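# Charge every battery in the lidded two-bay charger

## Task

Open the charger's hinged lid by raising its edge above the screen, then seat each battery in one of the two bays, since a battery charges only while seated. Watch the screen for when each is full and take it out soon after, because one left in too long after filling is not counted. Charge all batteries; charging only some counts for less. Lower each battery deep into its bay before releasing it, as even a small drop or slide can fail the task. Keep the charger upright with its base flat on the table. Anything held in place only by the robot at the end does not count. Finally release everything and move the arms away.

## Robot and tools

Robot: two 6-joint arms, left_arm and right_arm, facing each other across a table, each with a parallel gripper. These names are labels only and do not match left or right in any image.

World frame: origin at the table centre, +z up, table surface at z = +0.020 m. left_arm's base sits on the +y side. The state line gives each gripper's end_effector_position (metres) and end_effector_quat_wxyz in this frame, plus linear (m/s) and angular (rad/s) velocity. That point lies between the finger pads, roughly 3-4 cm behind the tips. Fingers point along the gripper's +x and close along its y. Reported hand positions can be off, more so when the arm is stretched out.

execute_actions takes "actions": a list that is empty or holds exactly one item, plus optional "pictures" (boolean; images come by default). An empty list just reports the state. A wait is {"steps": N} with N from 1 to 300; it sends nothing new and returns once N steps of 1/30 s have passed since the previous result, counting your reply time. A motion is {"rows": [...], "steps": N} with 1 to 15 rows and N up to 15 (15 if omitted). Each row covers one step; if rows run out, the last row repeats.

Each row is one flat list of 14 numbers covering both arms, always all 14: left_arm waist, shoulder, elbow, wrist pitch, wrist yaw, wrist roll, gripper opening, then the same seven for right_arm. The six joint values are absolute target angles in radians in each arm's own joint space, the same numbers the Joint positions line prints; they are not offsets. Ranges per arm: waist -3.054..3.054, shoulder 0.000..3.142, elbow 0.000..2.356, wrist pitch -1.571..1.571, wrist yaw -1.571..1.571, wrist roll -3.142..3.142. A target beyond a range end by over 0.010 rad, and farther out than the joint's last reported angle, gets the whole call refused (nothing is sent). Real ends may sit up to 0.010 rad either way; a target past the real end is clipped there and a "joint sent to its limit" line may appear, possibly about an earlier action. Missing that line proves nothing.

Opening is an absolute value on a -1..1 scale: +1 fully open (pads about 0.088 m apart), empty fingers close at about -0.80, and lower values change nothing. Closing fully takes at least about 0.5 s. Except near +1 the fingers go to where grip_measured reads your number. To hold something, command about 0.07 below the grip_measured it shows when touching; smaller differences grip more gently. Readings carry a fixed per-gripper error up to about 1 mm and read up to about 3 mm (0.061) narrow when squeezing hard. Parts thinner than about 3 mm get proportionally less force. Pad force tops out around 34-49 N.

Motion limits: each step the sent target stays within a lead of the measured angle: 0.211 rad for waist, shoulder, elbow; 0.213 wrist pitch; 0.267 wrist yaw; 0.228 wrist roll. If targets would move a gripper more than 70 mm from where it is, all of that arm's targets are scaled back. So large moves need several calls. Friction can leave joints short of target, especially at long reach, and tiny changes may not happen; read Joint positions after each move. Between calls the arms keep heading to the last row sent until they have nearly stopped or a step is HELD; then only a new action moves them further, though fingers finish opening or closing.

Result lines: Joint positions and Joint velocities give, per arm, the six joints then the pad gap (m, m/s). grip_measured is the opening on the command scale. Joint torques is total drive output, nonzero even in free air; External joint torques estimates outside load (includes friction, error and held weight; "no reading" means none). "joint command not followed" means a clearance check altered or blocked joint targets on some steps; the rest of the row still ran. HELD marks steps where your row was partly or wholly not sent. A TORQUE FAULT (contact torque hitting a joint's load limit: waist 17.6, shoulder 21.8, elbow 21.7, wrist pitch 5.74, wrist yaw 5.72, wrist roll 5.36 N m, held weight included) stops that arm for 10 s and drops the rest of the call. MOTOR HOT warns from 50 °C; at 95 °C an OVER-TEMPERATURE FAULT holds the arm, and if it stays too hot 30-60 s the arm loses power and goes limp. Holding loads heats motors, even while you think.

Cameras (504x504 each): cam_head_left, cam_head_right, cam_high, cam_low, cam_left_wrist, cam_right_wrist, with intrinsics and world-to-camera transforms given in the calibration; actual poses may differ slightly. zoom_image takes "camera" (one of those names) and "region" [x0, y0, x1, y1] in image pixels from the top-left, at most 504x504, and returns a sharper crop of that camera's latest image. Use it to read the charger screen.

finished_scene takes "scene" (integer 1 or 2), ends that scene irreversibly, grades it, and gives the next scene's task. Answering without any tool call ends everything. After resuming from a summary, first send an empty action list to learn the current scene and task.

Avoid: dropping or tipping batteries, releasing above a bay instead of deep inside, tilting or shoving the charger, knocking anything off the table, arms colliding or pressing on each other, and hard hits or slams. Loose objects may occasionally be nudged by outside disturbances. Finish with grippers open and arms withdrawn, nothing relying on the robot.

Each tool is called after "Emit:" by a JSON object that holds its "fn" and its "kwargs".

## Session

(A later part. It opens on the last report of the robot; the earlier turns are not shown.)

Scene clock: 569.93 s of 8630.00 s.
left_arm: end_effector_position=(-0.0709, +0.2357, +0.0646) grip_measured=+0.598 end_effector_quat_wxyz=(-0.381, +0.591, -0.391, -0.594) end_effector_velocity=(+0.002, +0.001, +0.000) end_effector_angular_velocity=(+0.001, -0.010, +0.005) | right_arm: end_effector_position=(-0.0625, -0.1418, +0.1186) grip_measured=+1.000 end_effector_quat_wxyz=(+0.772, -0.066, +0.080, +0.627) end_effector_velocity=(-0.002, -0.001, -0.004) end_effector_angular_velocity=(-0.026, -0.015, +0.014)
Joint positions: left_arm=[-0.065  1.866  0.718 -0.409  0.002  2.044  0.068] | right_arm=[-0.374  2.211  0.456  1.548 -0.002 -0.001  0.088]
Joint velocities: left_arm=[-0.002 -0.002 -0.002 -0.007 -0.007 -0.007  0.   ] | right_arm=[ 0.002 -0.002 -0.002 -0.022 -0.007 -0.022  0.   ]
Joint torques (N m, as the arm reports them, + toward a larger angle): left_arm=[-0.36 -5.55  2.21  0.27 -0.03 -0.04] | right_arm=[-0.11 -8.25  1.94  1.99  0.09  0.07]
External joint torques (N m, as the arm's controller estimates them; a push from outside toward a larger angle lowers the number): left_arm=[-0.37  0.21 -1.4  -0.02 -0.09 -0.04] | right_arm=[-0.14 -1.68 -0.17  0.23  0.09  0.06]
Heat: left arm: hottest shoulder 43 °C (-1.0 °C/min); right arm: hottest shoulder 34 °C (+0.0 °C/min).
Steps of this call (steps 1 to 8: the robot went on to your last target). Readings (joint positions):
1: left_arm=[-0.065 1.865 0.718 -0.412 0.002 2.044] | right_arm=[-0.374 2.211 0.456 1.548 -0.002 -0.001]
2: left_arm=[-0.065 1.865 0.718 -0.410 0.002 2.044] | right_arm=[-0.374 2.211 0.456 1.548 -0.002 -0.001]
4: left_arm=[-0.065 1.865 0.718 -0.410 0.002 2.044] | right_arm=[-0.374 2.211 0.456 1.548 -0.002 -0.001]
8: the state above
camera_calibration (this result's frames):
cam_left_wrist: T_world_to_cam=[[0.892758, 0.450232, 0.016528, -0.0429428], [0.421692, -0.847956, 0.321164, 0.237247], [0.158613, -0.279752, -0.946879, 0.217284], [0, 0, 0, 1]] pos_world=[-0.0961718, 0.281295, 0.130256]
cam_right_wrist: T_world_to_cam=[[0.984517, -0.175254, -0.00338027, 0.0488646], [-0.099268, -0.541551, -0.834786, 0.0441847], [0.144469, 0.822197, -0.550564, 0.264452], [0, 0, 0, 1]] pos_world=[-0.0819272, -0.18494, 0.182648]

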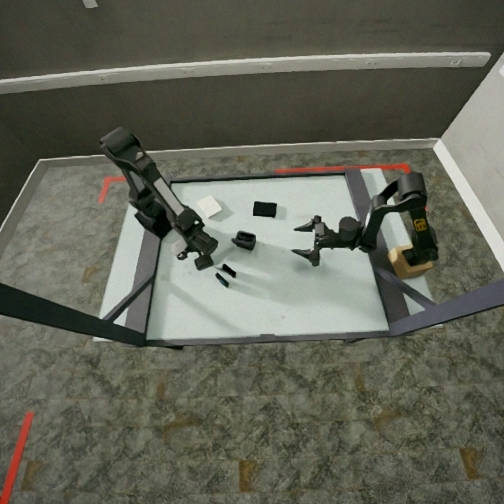

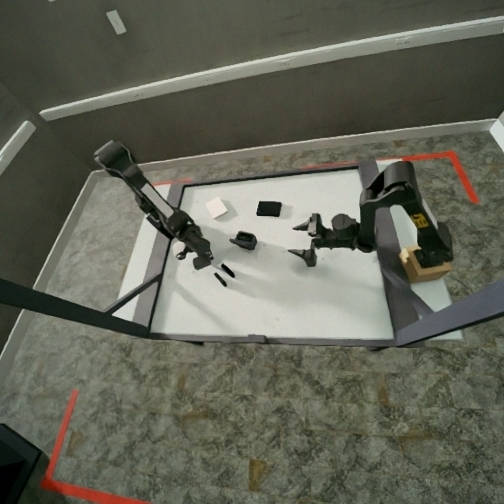

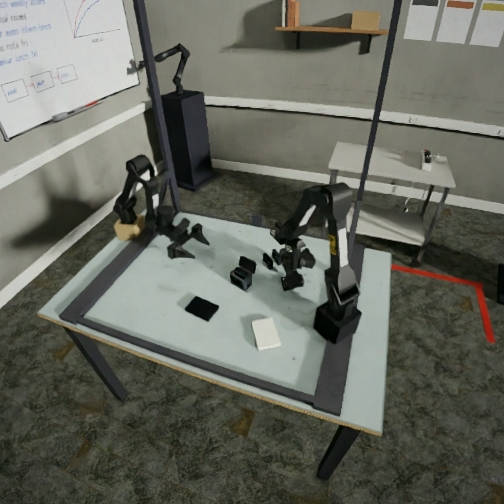

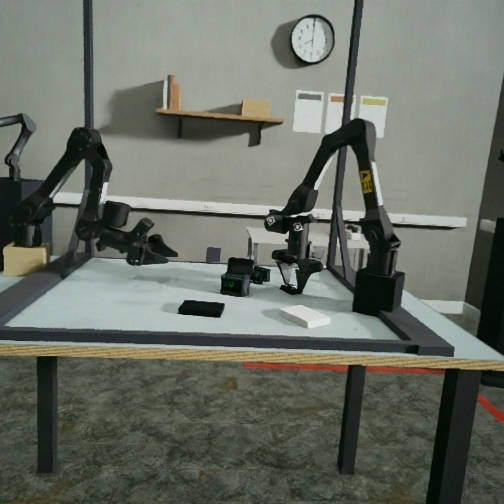

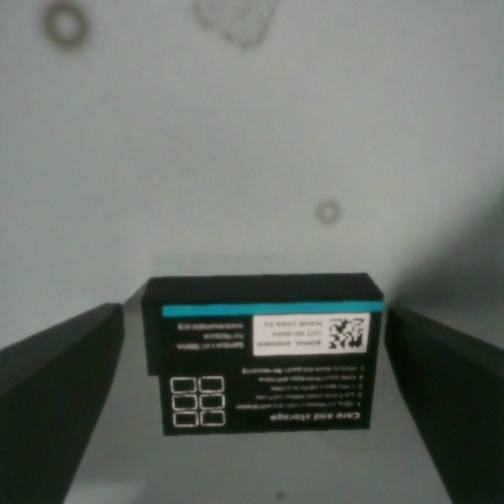

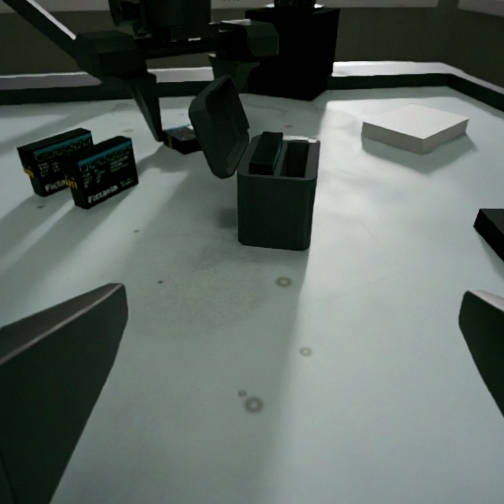

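Emit:
{"fn": "execute_actions", "kwargs": {"actions": [{"rows":[[-0.068,1.878,0.712,-0.412,0,2.01,0.56,-0.375,2.2,0.45,1.55,0,0,1],[-0.068,1.878,0.712,-0.412,0,2.01,0.52,-0.375,2.2,0.45,1.55,0,0,1],[-0.068,1.878,0.712,-0.412,0,2.01,0.48,-0.375,2.2,0.45,1.55,0,0,1],[-0.068,1.878,0.712,-0.412,0,2.01,0.44,-0.375,2.2,0.45,1.55,0,0,1],[-0.068,1.878,0.712,-0.412,0,2.01,0.4,-0.375,2.2,0.45,1.55,0,0,1],[-0.068,1.878,0.712,-0.412,0,2.01,0.37,-0.375,2.2,0.45,1.55,0,0,1],[-0.068,1.878,0.712,-0.412,0,2.01,0.34,-0.375,2.2,0.45,1.55,0,0,1],[-0.068,1.878,0.712,-0.412,0,2.01,0.3,-0.375,2.2,0.45,1.55,0,0,1],[-0.068,1.878,0.712,-0.412,0,2.01,0.245,-0.375,2.2,0.45,1.55,0,0,1]],"steps":14}], "pictures": false}}

Emit:
{"fn": "execute_actions", "kwargs": {"actions": [{"rows":[[-0.068,1.85,0.72,-0.43,0,2.01,0.245,-0.375,2.2,0.45,1.55,0,0,1],[-0.068,1.83,0.73,-0.46,0,2.01,0.245,-0.375,2.2,0.45,1.55,0,0,1],[-0.068,1.81,0.74,-0.49,0,2.01,0.245,-0.375,2.2,0.45,1.55,0,0,1],[-0.068,1.785,0.75,-0.525,0,2.01,0.245,-0.375,2.2,0.45,1.55,0,0,1],[-0.068,1.76,0.765,-0.56,0,0,0.245,-0.375,2.2,0.45,1.55,0,0,1],[-0.1,1.735,0.78,-0.6,0,0,0.245,-0.375,2.2,0.45,1.55,0,0,1],[-0.14,1.71,0.8,-0.645,0,0,0.245,-0.375,2.2,0.45,1.55,0,0,1],[-0.18,1.71,0.8,-0.645,0,0,0.245,-0.375,2.2,0.45,1.55,0,0,1],[-0.22,1.71,0.8,-0.645,0,0,0.245,-0.375,2.2,0.45,1.55,0,0,1],[-0.26,1.71,0.8,-0.645,0,0,0.245,-0.375,2.2,0.45,1.55,0,0,1],[-0.3,1.71,0.8,-0.645,0,0,0.245,-0.375,2.2,0.45,1.55,0,0,1],[-0.34,1.71,0.8,-0.645,0,0,0.245,-0.375,2.2,0.45,1.55,0,0,1],[-0.38,1.71,0.8,-0.645,0,0,0.245,-0.375,2.2,0.45,1.55,0,0,1],[-0.42,1.71,0.8,-0.645,0,0,0.245,-0.375,2.2,0.45,1.55,0,0,1],[-0.46,1.71,0.8,-0.645,0,0,0.245,-0.375,2.2,0.45,1.55,0,0,1]],"steps":15}], "pictures": false}}

Emit:
{"fn": "execute_actions", "kwargs": {"actions": [{"rows":[[-0.48,1.74,0.84,-0.655,0,0,0.245,-0.375,2.2,0.45,1.55,0,0,1],[-0.48,1.77,0.88,-0.665,0,0,0.245,-0.375,2.2,0.45,1.55,0,0,1],[-0.48,1.8,0.92,-0.675,0,0,0.245,-0.375,2.2,0.45,1.55,0,0,1],[-0.48,1.83,0.96,-0.685,0,0,0.245,-0.375,2.2,0.45,1.55,0,0,1],[-0.48,1.86,1.0,-0.695,0,0,0.245,-0.375,2.2,0.45,1.55,0,0,1],[-0.48,1.89,1.04,-0.705,0,0,0.245,-0.375,2.2,0.45,1.55,0,0,1],[-0.48,1.92,1.08,-0.715,0,0,0.245,-0.375,2.2,0.45,1.55,0,0,1],[-0.48,1.95,1.12,-0.725,0,0,0.245,-0.375,2.2,0.45,1.55,0,0,1],[-0.48,1.98,1.15,-0.725,0,0,0.245,-0.375,2.2,0.45,1.55,0,0,1],[-0.48,2.01,1.17,-0.72,0,0,0.245,-0.375,2.2,0.45,1.55,0,0,1],[-0.48,2.04,1.19,-0.71,0,0,0.245,-0.375,2.2,0.45,1.55,0,0,1]],"steps":15}], "pictures": false}}

Emit:
{"fn": "execute_actions", "kwargs": {"actions": [{"steps":14}], "pictures": false}}

Emit:
{"fn": "execute_actions", "kwargs": {"actions": [{"rows":[[-0.48,2.048,1.182,-0.696,0,0,0.245,-0.375,2.2,0.45,1.55,0,0,1],[-0.48,2.057,1.174,-0.681,0,0,0.245,-0.375,2.2,0.45,1.55,0,0,1],[-0.48,2.065,1.167,-0.667,0,0,0.245,-0.375,2.2,0.45,1.55,0,0,1],[-0.48,2.073,1.159,-0.652,0,0,0.245,-0.375,2.2,0.45,1.55,0,0,1],[-0.48,2.082,1.151,-0.638,0,0,0.245,-0.375,2.2,0.45,1.55,0,0,1],[-0.48,2.09,1.143,-0.623,0,0,0.245,-0.375,2.2,0.45,1.55,0,0,1],[-0.48,2.098,1.136,-0.609,0,0,0.245,-0.375,2.2,0.45,1.55,0,0,1],[-0.48,2.107,1.128,-0.594,0,0,0.245,-0.375,2.2,0.45,1.55,0,0,1],[-0.48,2.115,1.12,-0.58,0,0,0.245,-0.375,2.2,0.45,1.55,0,0,1]],"steps":15}]}}

Scene clock: 580.50 s of 8630.00 s.
left_arm: end_effector_position=(-0.0700, +0.2368, +0.0639) grip_measured=+0.317 end_effector_quat_wxyz=(-0.374, +0.597, -0.380, -0.599) end_effector_velocity=(+0.002, +0.001, +0.000) end_effector_angular_velocity=(+0.001, -0.010, +0.005) | right_arm: end_effector_position=(-0.0625, -0.1418, +0.1186) grip_measured=+1.000 end_effector_quat_wxyz=(+0.772, -0.066, +0.080, +0.627) end_effector_velocity=(-0.002, -0.000, -0.001) end_effector_angular_velocity=(-0.011, -0.015, +0.024)
Joint positions: left_arm=[-0.065  1.868  0.717 -0.412  0.002  2.014  0.055] | right_arm=[-0.374  2.211  0.456  1.548 -0.002 -0.001  0.088]
Joint velocities: left_arm=[-0.002 -0.002 -0.002 -0.007 -0.007 -0.007 -0.   ] | right_arm=[-0.002 -0.002 -0.002 -0.007 -0.022 -0.022  0.   ]
Joint torques (N m, as the arm reports them, + toward a larger angle): left_arm=[-0.32 -5.6   2.28  0.18 -0.02 -0.07] | right_arm=[-0.12 -8.24  1.95  1.99  0.09  0.07]
External joint torques (N m, as the arm's controller estimates them; a push from outside toward a larger angle lowers the number): left_arm=[-0.32  0.11 -1.26 -0.08 -0.08 -0.07] | right_arm=[-0.13 -1.69 -0.17  0.24  0.09  0.06]
Heat: left arm: hottest shoulder 41 °C (-4.0 °C/min); right arm: hottest shoulder 34 °C (+0.0 °C/min).
Steps of this call (steps 1 to 15: the robot went on to your last target; steps 16 to 303: nothing new was sent; steps 304 to 317: all 14 steps of this action). Readings (joint positions):
304: left_arm=[-0.065 1.866 0.718 -0.408 0.002 2.038] | right_arm=[-0.374 2.211 0.456 1.548 -0.002 -0.001]
305: left_arm=[-0.065 1.866 0.718 -0.408 0.002 2.029] | right_arm=[-0.374 2.211 0.456 1.548 -0.002 -0.001]
307: left_arm=[-0.065 1.867 0.718 -0.409 0.002 2.021] | right_arm=[-0.374 2.211 0.456 1.548 -0.002 -0.001]
311: left_arm=[-0.065 1.868 0.717 -0.410 0.002 2.015] | right_arm=[-0.374 2.211 0.456 1.548 -0.002 -0.001]
317: the state above

Scene clock: 581.00 s of 8630.00 s.
left_arm: end_effector_position=(-0.1230, +0.2892, +0.1132) grip_measured=+0.317 end_effector_quat_wxyz=(-0.246, +0.660, -0.253, -0.663) end_effector_velocity=(-0.154, +0.265, -0.000) end_effector_angular_velocity=(+0.061, -0.069, +0.733) | right_arm: end_effector_position=(-0.0625, -0.1418, +0.1186) grip_measured=+1.000 end_effector_quat_wxyz=(+0.772, -0.066, +0.080, +0.627) end_effector_velocity=(+0.002, -0.001, -0.001) end_effector_angular_velocity=(-0.006, +0.007, -0.011)
Joint positions: left_arm=[-0.359  1.719  0.799 -0.64  -0.002  1.315  0.055] | right_arm=[-0.374  2.211  0.456  1.548 -0.002 -0.001  0.088]
Joint velocities: left_arm=[-1.194 -0.002 -0.002 -0.095 -0.007 -1.927  0.   ] | right_arm=[-0.002 -0.002 -0.002 -0.007  0.007  0.007  0.   ]
Joint torques (N m, as the arm reports them, + toward a larger angle): left_arm=[-0.31 -7.58  3.58  0.19  0.14 -0.08] | right_arm=[-0.1  -8.24  1.93  1.99  0.09  0.07]
External joint torques (N m, as the arm's controller estimates them; a push from outside toward a larger angle lowers the number): left_arm=[-0.36 -1.95 -0.78 -0.14  0.09 -0.08] | right_arm=[-0.11 -1.62 -0.24  0.21  0.08  0.06]
Heat: left arm: hottest shoulder 41 °C (-4.0 °C/min); right arm: hottest shoulder 34 °C (+0.0 °C/min).
Steps of this call (steps 1 to 15: all 15 steps of this action). Readings (joint positions):
1: left_arm=[-0.065 1.867 0.717 -0.413 0.002 2.014] | right_arm=[-0.374 2.211 0.456 1.548 -0.002 -0.001]
2: left_arm=[-0.065 1.864 0.718 -0.421 0.002 2.013] | right_arm=[-0.374 2.211 0.456 1.548 -0.002 -0.001]
4: left_arm=[-0.065 1.847 0.724 -0.467 0.002 2.013] | right_arm=[-0.374 2.211 0.456 1.548 -0.002 -0.001]
8: left_arm=[-0.099 1.767 0.763 -0.587 -0.003 1.769] | right_arm=[-0.374 2.211 0.456 1.548 -0.002 -0.001]
15: the state above

Scene clock: 581.50 s of 8630.00 s.
left_arm: end_effector_position=(-0.2172, +0.2751, +0.1058) grip_measured=+0.317 end_effector_quat_wxyz=(+0.049, +0.699, +0.045, -0.712) end_effector_velocity=(+0.012, +0.008, -0.051) end_effector_angular_velocity=(+0.120, -0.166, +1.934) | right_arm: end_effector_position=(-0.0625, -0.1418, +0.1186) grip_measured=+1.000 end_effector_quat_wxyz=(+0.772, -0.066, +0.080, +0.627) end_effector_velocity=(+0.002, -0.002, -0.003) end_effector_angular_velocity=(-0.017, -0.020, -0.005)
Joint positions: left_arm=[-0.477  2.017  1.173 -0.708  0.003  0.344  0.055] | right_arm=[-0.374  2.211  0.456  1.548 -0.002 -0.001  0.088]
Joint velocities: left_arm=[-0.007  0.203  0.071 -0.066 -0.007 -1.941 -0.   ] | right_arm=[-0.002  0.002 -0.002 -0.007  0.007 -0.022  0.   ]
Joint torques (N m, as the arm reports them, + toward a larger angle): left_arm=[-0.19 -8.47  4.67  0.15 -0.13 -0.05] | right_arm=[-0.12 -8.25  1.93  1.99  0.09  0.07]
External joint torques (N m, as the arm's controller estimates them; a push from outside toward a larger angle lowers the number): left_arm=[-0.19  0.03 -0.23 -0.16 -0.14 -0.05] | right_arm=[-0.11 -1.67 -0.19  0.23  0.09  0.06]
Heat: left arm: hottest shoulder 41 °C (-4.0 °C/min); right arm: hottest shoulder 34 °C (+0.0 °C/min).
Steps of this call (steps 1 to 15: all 15 steps of this action). Readings (joint positions):
1: left_arm=[-0.398 1.720 0.802 -0.645 -0.001 1.251] | right_arm=[-0.374 2.211 0.456 1.548 -0.002 -0.001]
2: left_arm=[-0.430 1.728 0.814 -0.656 0.002 1.186] | right_arm=[-0.374 2.211 0.456 1.548 -0.002 -0.001]
4: left_arm=[-0.464 1.762 0.866 -0.668 0.003 1.057] | right_arm=[-0.374 2.211 0.456 1.548 -0.002 -0.001]
8: left_arm=[-0.475 1.868 1.018 -0.699 0.003 0.798] | right_arm=[-0.374 2.211 0.456 1.548 -0.002 -0.001]
15: the state above

Scene clock: 581.97 s of 8630.00 s.
left_arm: end_effector_position=(-0.2184, +0.2744, +0.1039) grip_measured=+0.317 end_effector_quat_wxyz=(+0.166, +0.682, +0.165, -0.693) end_effector_velocity=(+0.002, +0.001, +0.000) end_effector_angular_velocity=(-0.003, -0.010, +0.034) | right_arm: end_effector_position=(-0.0625, -0.1418, +0.1186) grip_measured=+1.000 end_effector_quat_wxyz=(+0.772, -0.066, +0.080, +0.627) end_effector_velocity=(-0.000, +0.000, +0.004) end_effector_angular_velocity=(+0.008, -0.022, +0.009)
Joint positions: left_arm=[-0.477  2.028  1.182 -0.71   0.002  0.006  0.055] | right_arm=[-0.374  2.211  0.456  1.548 -0.002 -0.001  0.088]
Joint velocities: left_arm=[-0.002 -0.002 -0.002 -0.007 -0.007 -0.037 -0.   ] | right_arm=[-0.002 -0.007 -0.002  0.007 -0.007 -0.022  0.   ]
Joint torques (N m, as the arm reports them, + toward a larger angle): left_arm=[-0.55 -7.78  4.62  0.23 -0.12 -0.01] | right_arm=[-0.12 -8.24  1.93  1.99  0.09  0.07]
External joint torques (N m, as the arm's controller estimates them; a push from outside toward a larger angle lowers the number): left_arm=[-0.51  0.17 -0.06 -0.12 -0.11 -0.01] | right_arm=[-0.12 -1.52 -0.26  0.18  0.09  0.06]
Heat: left arm: hottest shoulder 41 °C (-4.0 °C/min); right arm: hottest shoulder 34 °C (+0.0 °C/min).
Steps of this call (steps 1 to 14: the robot went on to your last target). Readings (joint positions):
1: left_arm=[-0.477 2.022 1.174 -0.710 0.003 0.279] | right_arm=[-0.374 2.211 0.456 1.548 -0.002 -0.001]
2: left_arm=[-0.477 2.025 1.175 -0.710 0.003 0.214] | right_arm=[-0.374 2.211 0.456 1.548 -0.002 -0.001]
4: left_arm=[-0.477 2.028 1.177 -0.710 0.002 0.104] | right_arm=[-0.374 2.211 0.456 1.548 -0.002 -0.001]
8: left_arm=[-0.477 2.028 1.182 -0.710 0.002 0.026] | right_arm=[-0.374 2.211 0.456 1.548 -0.002 -0.001]
14: the state above

Scene clock: 582.47 s of 8630.00 s.
left_arm: end_effector_position=(-0.2146, +0.2766, +0.0681) grip_measured=+0.317 end_effector_quat_wxyz=(+0.166, +0.684, +0.166, -0.691) end_effector_velocity=(-0.032, -0.017, +0.001) end_effector_angular_velocity=(-0.084, +0.146, +0.020) | right_arm: end_effector_position=(-0.0625, -0.1418, +0.1186) grip_measured=+1.000 end_effector_quat_wxyz=(+0.772, -0.066, +0.080, +0.627) end_effector_velocity=(+0.002, -0.001, -0.001) end_effector_angular_velocity=(-0.008, -0.004, +0.001)
Joint positions: left_arm=[-0.477  2.104  1.125 -0.582  0.003  0.003  0.055] | right_arm=[-0.374  2.211  0.456  1.548 -0.002 -0.001  0.088]
Joint velocities: left_arm=[-0.002 -0.002 -0.002  0.168 -0.007 -0.022 -0.   ] | right_arm=[-0.007 -0.002 -0.002 -0.007 -0.007 -0.007  0.   ]
Joint torques (N m, as the arm reports them, + toward a larger angle): left_arm=[-0.25 -8.11  2.92  0.06 -0.11 -0.04] | right_arm=[-0.12 -8.24  1.94  1.99  0.09  0.07]
External joint torques (N m, as the arm's controller estimates them; a push from outside toward a larger angle lowers the number): left_arm=[-0.35 -0.05 -1.4  -0.19 -0.09 -0.03] | right_arm=[-0.09 -1.66 -0.19  0.23  0.09  0.06]
Heat: left arm: hottest shoulder 41 °C (-4.0 °C/min); right arm: hottest shoulder 34 °C (+0.0 °C/min).
Steps of this call (steps 1 to 15: all 15 steps of this action). Readings (joint positions):
1: left_arm=[-0.477 2.029 1.182 -0.709 0.002 0.005] | right_arm=[-0.374 2.211 0.456 1.548 -0.002 -0.001]
2: left_arm=[-0.477 2.032 1.182 -0.704 0.002 0.005] | right_arm=[-0.374 2.211 0.456 1.548 -0.002 -0.001]
4: left_arm=[-0.477 2.041 1.179 -0.679 0.002 0.004] | right_arm=[-0.374 2.211 0.456 1.548 -0.002 -0.001]
8: left_arm=[-0.477 2.072 1.154 -0.629 0.002 0.003] | right_arm=[-0.374 2.211 0.456 1.548 -0.002 -0.001]
15: the state above
camera_calibration (this result's frames):
cam_left_wrist: T_world_to_cam=[[-0.500108, 0.865308, 0.0336847, -0.348005], [0.828696, 0.466935, 0.308602, 0.0559089], [0.251307, 0.182249, -0.950595, 0.147285], [0, 0, 0, 1]] pos_world=[-0.257385, 0.248183, 0.134477]
cam_right_wrist: T_world_to_cam=[[0.984517, -0.175254, -0.00338027, 0.0488646], [-0.099268, -0.541551, -0.834786, 0.0441847], [0.144469, 0.822197, -0.550564, 0.264452], [0, 0, 0, 1]] pos_world=[-0.0819272, -0.18494, 0.182648]

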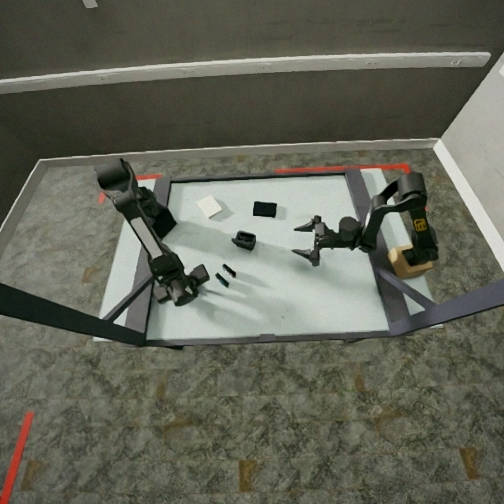

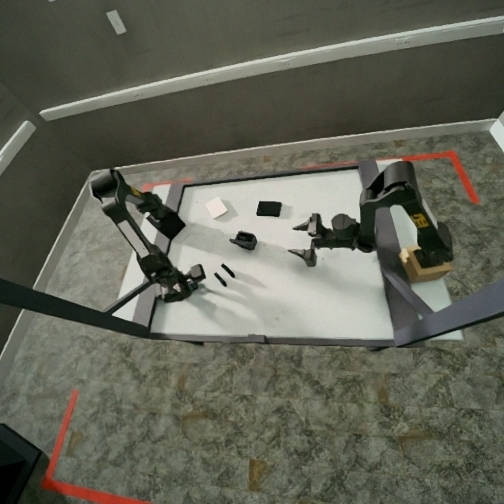

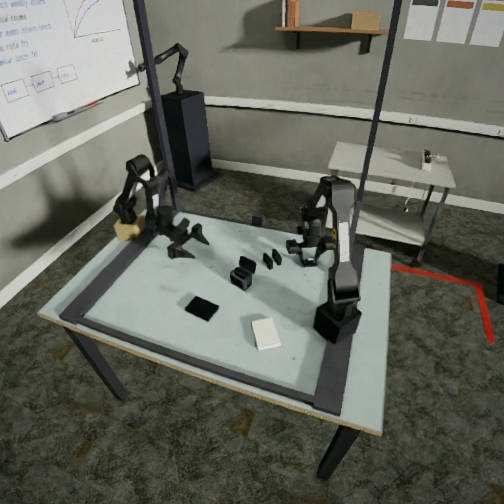

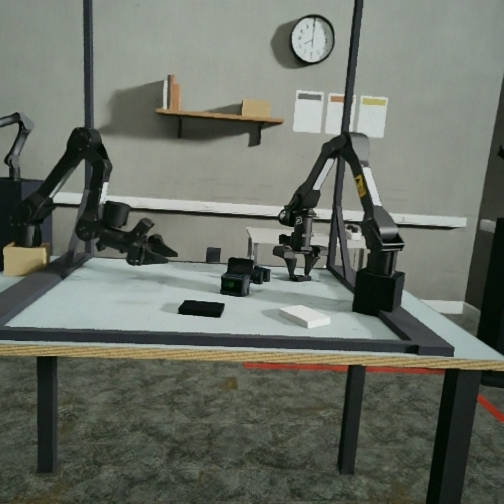

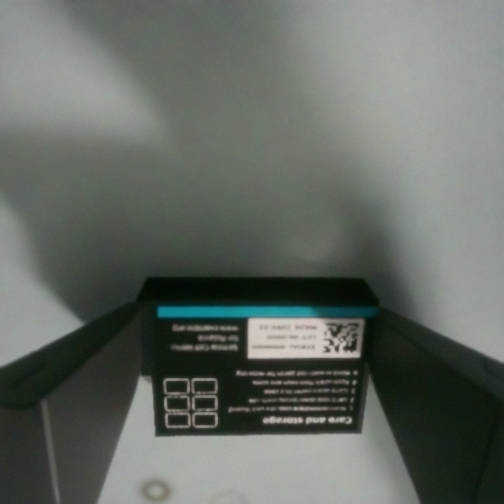

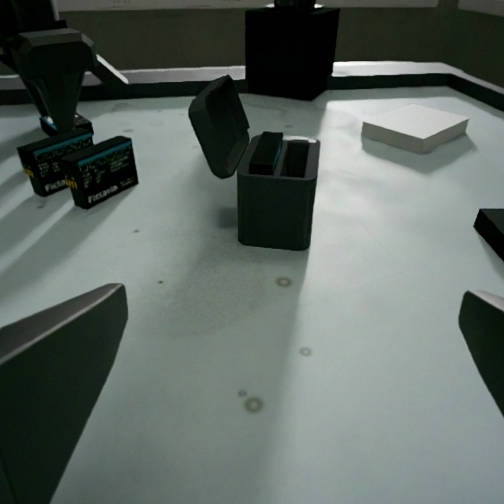

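Emit:
{"fn": "execute_actions", "kwargs": {"actions": [{"rows":[[-0.48,2.118,1.12,-0.58,0,0,0.3,-0.375,2.2,0.45,1.55,0,0,1],[-0.48,2.118,1.12,-0.58,0,0,0.36,-0.375,2.2,0.45,1.55,0,0,1],[-0.48,2.118,1.12,-0.58,0,0,0.43,-0.375,2.2,0.45,1.55,0,0,1],[-0.48,2.115,1.12,-0.58,0,0,0.5,-0.375,2.2,0.45,1.55,0,0,1]],"steps":8}], "pictures": false}}

Emit:
{"fn": "execute_actions", "kwargs": {"actions": [{"rows":[[-0.48,2.137,1.162,-0.626,0,0,0.5,-0.375,2.2,0.45,1.55,0,0,1],[-0.48,2.16,1.203,-0.672,0,0,0.5,-0.375,2.2,0.45,1.55,0,0,1],[-0.48,2.182,1.245,-0.717,0,0,0.5,-0.375,2.2,0.45,1.55,0,0,1],[-0.48,2.205,1.287,-0.763,0,0,0.5,-0.375,2.2,0.45,1.55,0,0,1],[-0.48,2.227,1.328,-0.809,0,0,0.5,-0.375,2.2,0.45,1.55,0,0,1],[-0.48,2.25,1.37,-0.855,0,0,0.5,-0.375,2.2,0.45,1.55,0,0,1],[-0.48,2.274,1.403,-0.891,0,0,0.5,-0.375,2.2,0.45,1.55,0,0,1],[-0.48,2.299,1.436,-0.928,0,0,0.5,-0.375,2.2,0.45,1.55,0,0,1],[-0.48,2.323,1.469,-0.964,0,0,0.5,-0.375,2.2,0.45,1.55,0,0,1],[-0.48,2.347,1.501,-1.001,0,0,0.5,-0.375,2.2,0.45,1.55,0,0,1],[-0.48,2.371,1.534,-1.037,0,0,0.5,-0.375,2.2,0.45,1.55,0,0,1],[-0.48,2.396,1.567,-1.074,0,0,0.5,-0.375,2.2,0.45,1.55,0,0,1],[-0.48,2.42,1.6,-1.11,0,0,0.5,-0.375,2.2,0.45,1.55,0,0,1]],"steps":15}], "pictures": false}}

Emit:
{"fn": "execute_actions", "kwargs": {"actions": [{"steps":12}]}}

Scene clock: 587.80 s of 8630.00 s.
left_arm: end_effector_position=(-0.2146, +0.2765, +0.0678) grip_measured=+0.470 end_effector_quat_wxyz=(+0.166, +0.684, +0.166, -0.691) end_effector_velocity=(+0.002, +0.001, +0.000) end_effector_angular_velocity=(-0.003, -0.010, +0.005) | right_arm: end_effector_position=(-0.0625, -0.1418, +0.1186) grip_measured=+1.000 end_effector_quat_wxyz=(+0.772, -0.066, +0.080, +0.627) end_effector_velocity=(-0.003, -0.003, -0.009) end_effector_angular_velocity=(-0.039, +0.017, +0.008)
Joint positions: left_arm=[-0.477  2.105  1.125 -0.581  0.003  0.003  0.062] | right_arm=[-0.374  2.211  0.456  1.548 -0.002 -0.001  0.088]
Joint velocities: left_arm=[-0.002 -0.002 -0.002 -0.007 -0.007 -0.007  0.015] | right_arm=[ 0.002 -0.002 -0.007 -0.037 -0.007  0.007  0.   ]
Joint torques (N m, as the arm reports them, + toward a larger angle): left_arm=[-0.3  -8.06  2.75  0.28 -0.12 -0.04] | right_arm=[-0.12 -8.25  1.93  1.99  0.09  0.07]
External joint torques (N m, as the arm's controller estimates them; a push from outside toward a larger angle lowers the number): left_arm=[-0.3  -0.01 -1.55 -0.08 -0.11 -0.04] | right_arm=[-0.13 -1.73 -0.15  0.26  0.09  0.06]
Heat: left arm: hottest shoulder 40 °C (-6.0 °C/min); right arm: hottest shoulder 34 °C (+0.0 °C/min).
Steps of this call (steps 1 to 15: the robot went on to your last target; steps 16 to 152: nothing new was sent; steps 153 to 160: all 8 steps of this action). Readings (joint positions):
153: left_arm=[-0.477 2.104 1.125 -0.581 0.003 0.003] | right_arm=[-0.374 2.211 0.456 1.548 -0.002 -0.001]
154: left_arm=[-0.477 2.105 1.125 -0.581 0.003 0.003] | right_arm=[-0.374 2.211 0.456 1.548 -0.002 -0.001]
156: left_arm=[-0.477 2.105 1.125 -0.581 0.003 0.003] | right_arm=[-0.374 2.211 0.456 1.548 -0.002 -0.001]
160: the state above

Scene clock: 588.30 s of 8630.00 s.
left_arm: end_effector_position=(-0.2253, +0.2710, +0.0652) grip_measured=+0.497 end_effector_quat_wxyz=(+0.137, +0.786, +0.191, -0.572) end_effector_velocity=(+0.009, +0.005, -0.047) end_effector_angular_velocity=(+0.184, -0.375, +0.002) | right_arm: end_effector_position=(-0.0625, -0.1418, +0.1186) grip_measured=+1.000 end_effector_quat_wxyz=(+0.772, -0.066, +0.080, +0.627) end_effector_velocity=(-0.000, -0.000, +0.001) end_effector_angular_velocity=(-0.004, -0.005, +0.006)
Joint positions: left_arm=[-0.477  2.38   1.559 -1.063  0.003  0.003  0.063] | right_arm=[-0.374  2.211  0.456  1.548 -0.002 -0.001  0.088]
Joint velocities: left_arm=[-0.002  0.408  0.422 -0.432 -0.007 -0.007 -0.   ] | right_arm=[-0.002 -0.007 -0.002 -0.007 -0.007 -0.007  0.   ]
Joint torques (N m, as the arm reports them, + toward a larger angle): left_arm=[-0.44 -9.97  3.79 -0.57 -0.13 -0.07] | right_arm=[-0.12 -8.24  1.94  1.99  0.09  0.07]
External joint torques (N m, as the arm's controller estimates them; a push from outside toward a larger angle lowers the number): left_arm=[-0.43 -0.03 -0.2  -0.09 -0.12 -0.07] | right_arm=[-0.13 -1.6  -0.22  0.21  0.09  0.06]
Heat: left arm: hottest shoulder 40 °C (-6.1 °C/min); right arm: hottest shoulder 34 °C (+0.0 °C/min).
Steps of this call (steps 1 to 15: all 15 steps of this action). Readings (joint positions):
1: left_arm=[-0.477 2.107 1.128 -0.588 0.003 0.003] | right_arm=[-0.374 2.211 0.456 1.548 -0.002 -0.001]
2: left_arm=[-0.477 2.115 1.143 -0.613 0.003 0.003] | right_arm=[-0.374 2.211 0.456 1.548 -0.002 -0.001]
4: left_arm=[-0.477 2.146 1.195 -0.676 0.003 0.003] | right_arm=[-0.374 2.211 0.456 1.548 -0.002 -0.001]
8: left_arm=[-0.477 2.229 1.342 -0.830 0.003 0.003] | right_arm=[-0.374 2.211 0.456 1.548 -0.002 -0.001]
15: the state above

Scene clock: 588.70 s of 8630.00 s.
left_arm: end_effector_position=(-0.2238, +0.2718, +0.0647) grip_measured=+0.497 end_effector_quat_wxyz=(+0.134, +0.796, +0.194, -0.558) end_effector_velocity=(+0.004, +0.002, +0.002) end_effector_angular_velocity=(+0.006, -0.022, -0.012) | right_arm: end_effector_position=(-0.0625, -0.1418, +0.1186) grip_measured=+1.000 end_effector_quat_wxyz=(+0.772, -0.066, +0.080, +0.627) end_effector_velocity=(-0.000, -0.001, -0.001) end_effector_angular_velocity=(-0.008, -0.004, +0.006)
Joint positions: left_arm=[-0.477  2.405  1.593 -1.108  0.003  0.003  0.063] | right_arm=[-0.374  2.211  0.456  1.548 -0.002 -0.001  0.088]
Joint velocities: left_arm=[-0.002 -0.002 -0.002 -0.022 -0.007  0.007 -0.   ] | right_arm=[-0.002 -0.002 -0.002 -0.007 -0.007 -0.007  0.   ]
Joint torques (N m, as the arm reports them, + toward a larger angle): left_arm=[-0.28 -9.43  4.   -0.41 -0.13 -0.05] | right_arm=[-0.11 -8.24  1.93  1.99  0.08  0.07]
External joint torques (N m, as the arm's controller estimates them; a push from outside toward a larger angle lowers the number): left_arm=[-0.27  0.26 -0.23 -0.15 -0.12 -0.05] | right_arm=[-0.1  -1.66 -0.2   0.22  0.08  0.06]
Heat: left arm: hottest shoulder 41 °C (-5.0 °C/min); right arm: hottest shoulder 34 °C (+0.0 °C/min).
Steps of this call (steps 1 to 12: the robot went on to your last target). Readings (joint positions):
1: left_arm=[-0.477 2.391 1.570 -1.077 0.003 0.003] | right_arm=[-0.374 2.211 0.456 1.548 -0.002 -0.001]
2: left_arm=[-0.477 2.398 1.576 -1.089 0.003 0.003] | right_arm=[-0.374 2.211 0.456 1.548 -0.002 -0.001]
4: left_arm=[-0.477 2.404 1.584 -1.100 0.003 0.003] | right_arm=[-0.374 2.211 0.456 1.548 -0.002 -0.001]
8: left_arm=[-0.477 2.405 1.592 -1.106 0.003 0.003] | right_arm=[-0.374 2.211 0.456 1.548 -0.002 -0.001]
12: the state above
camera_calibration (this result's frames):
cam_left_wrist: T_world_to_cam=[[-0.507976, 0.861237, 0.0151912, -0.34783], [0.678799, 0.389388, 0.622582, 0.0340224], [0.530276, 0.326568, -0.782407, 0.159543], [0, 0, 0, 1]] pos_world=[-0.284385, 0.234215, 0.10893]
cam_right_wrist: T_world_to_cam=[[0.984517, -0.175254, -0.00338027, 0.0488646], [-0.099268, -0.541551, -0.834786, 0.0441847], [0.144469, 0.822197, -0.550564, 0.264452], [0, 0, 0, 1]] pos_world=[-0.0819272, -0.18494, 0.182648]

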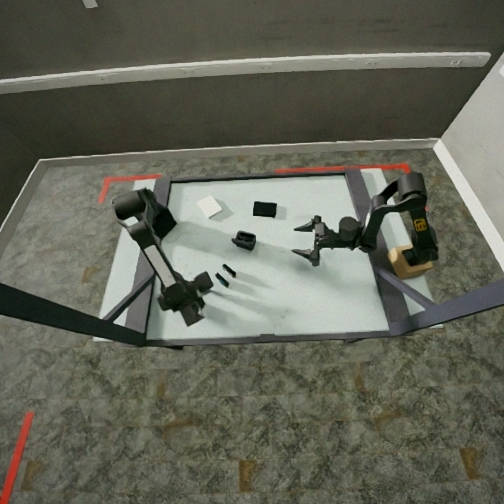

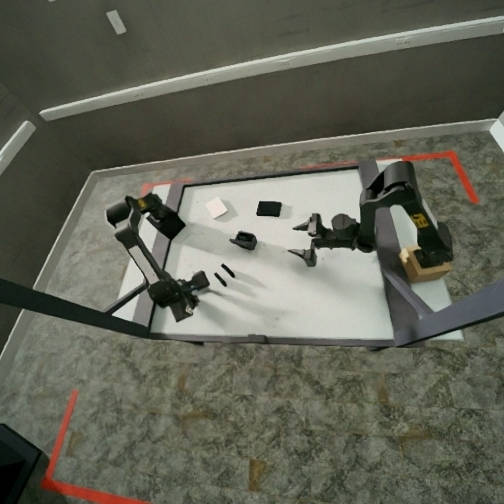

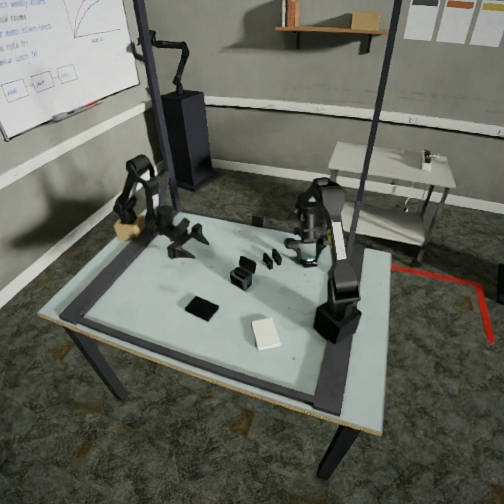

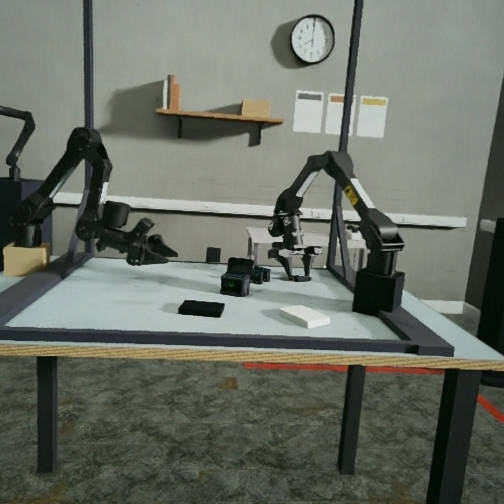

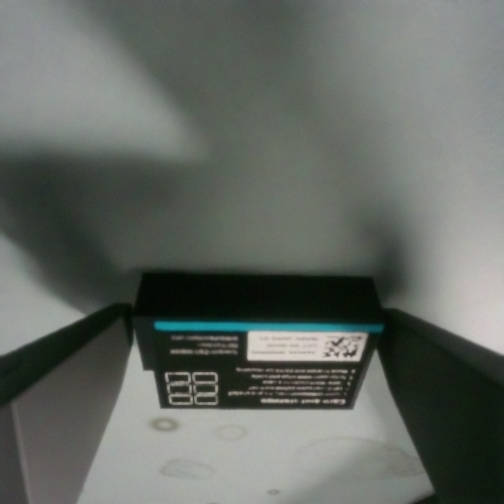

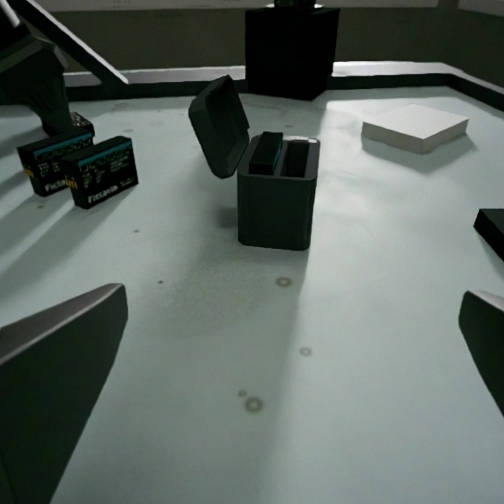

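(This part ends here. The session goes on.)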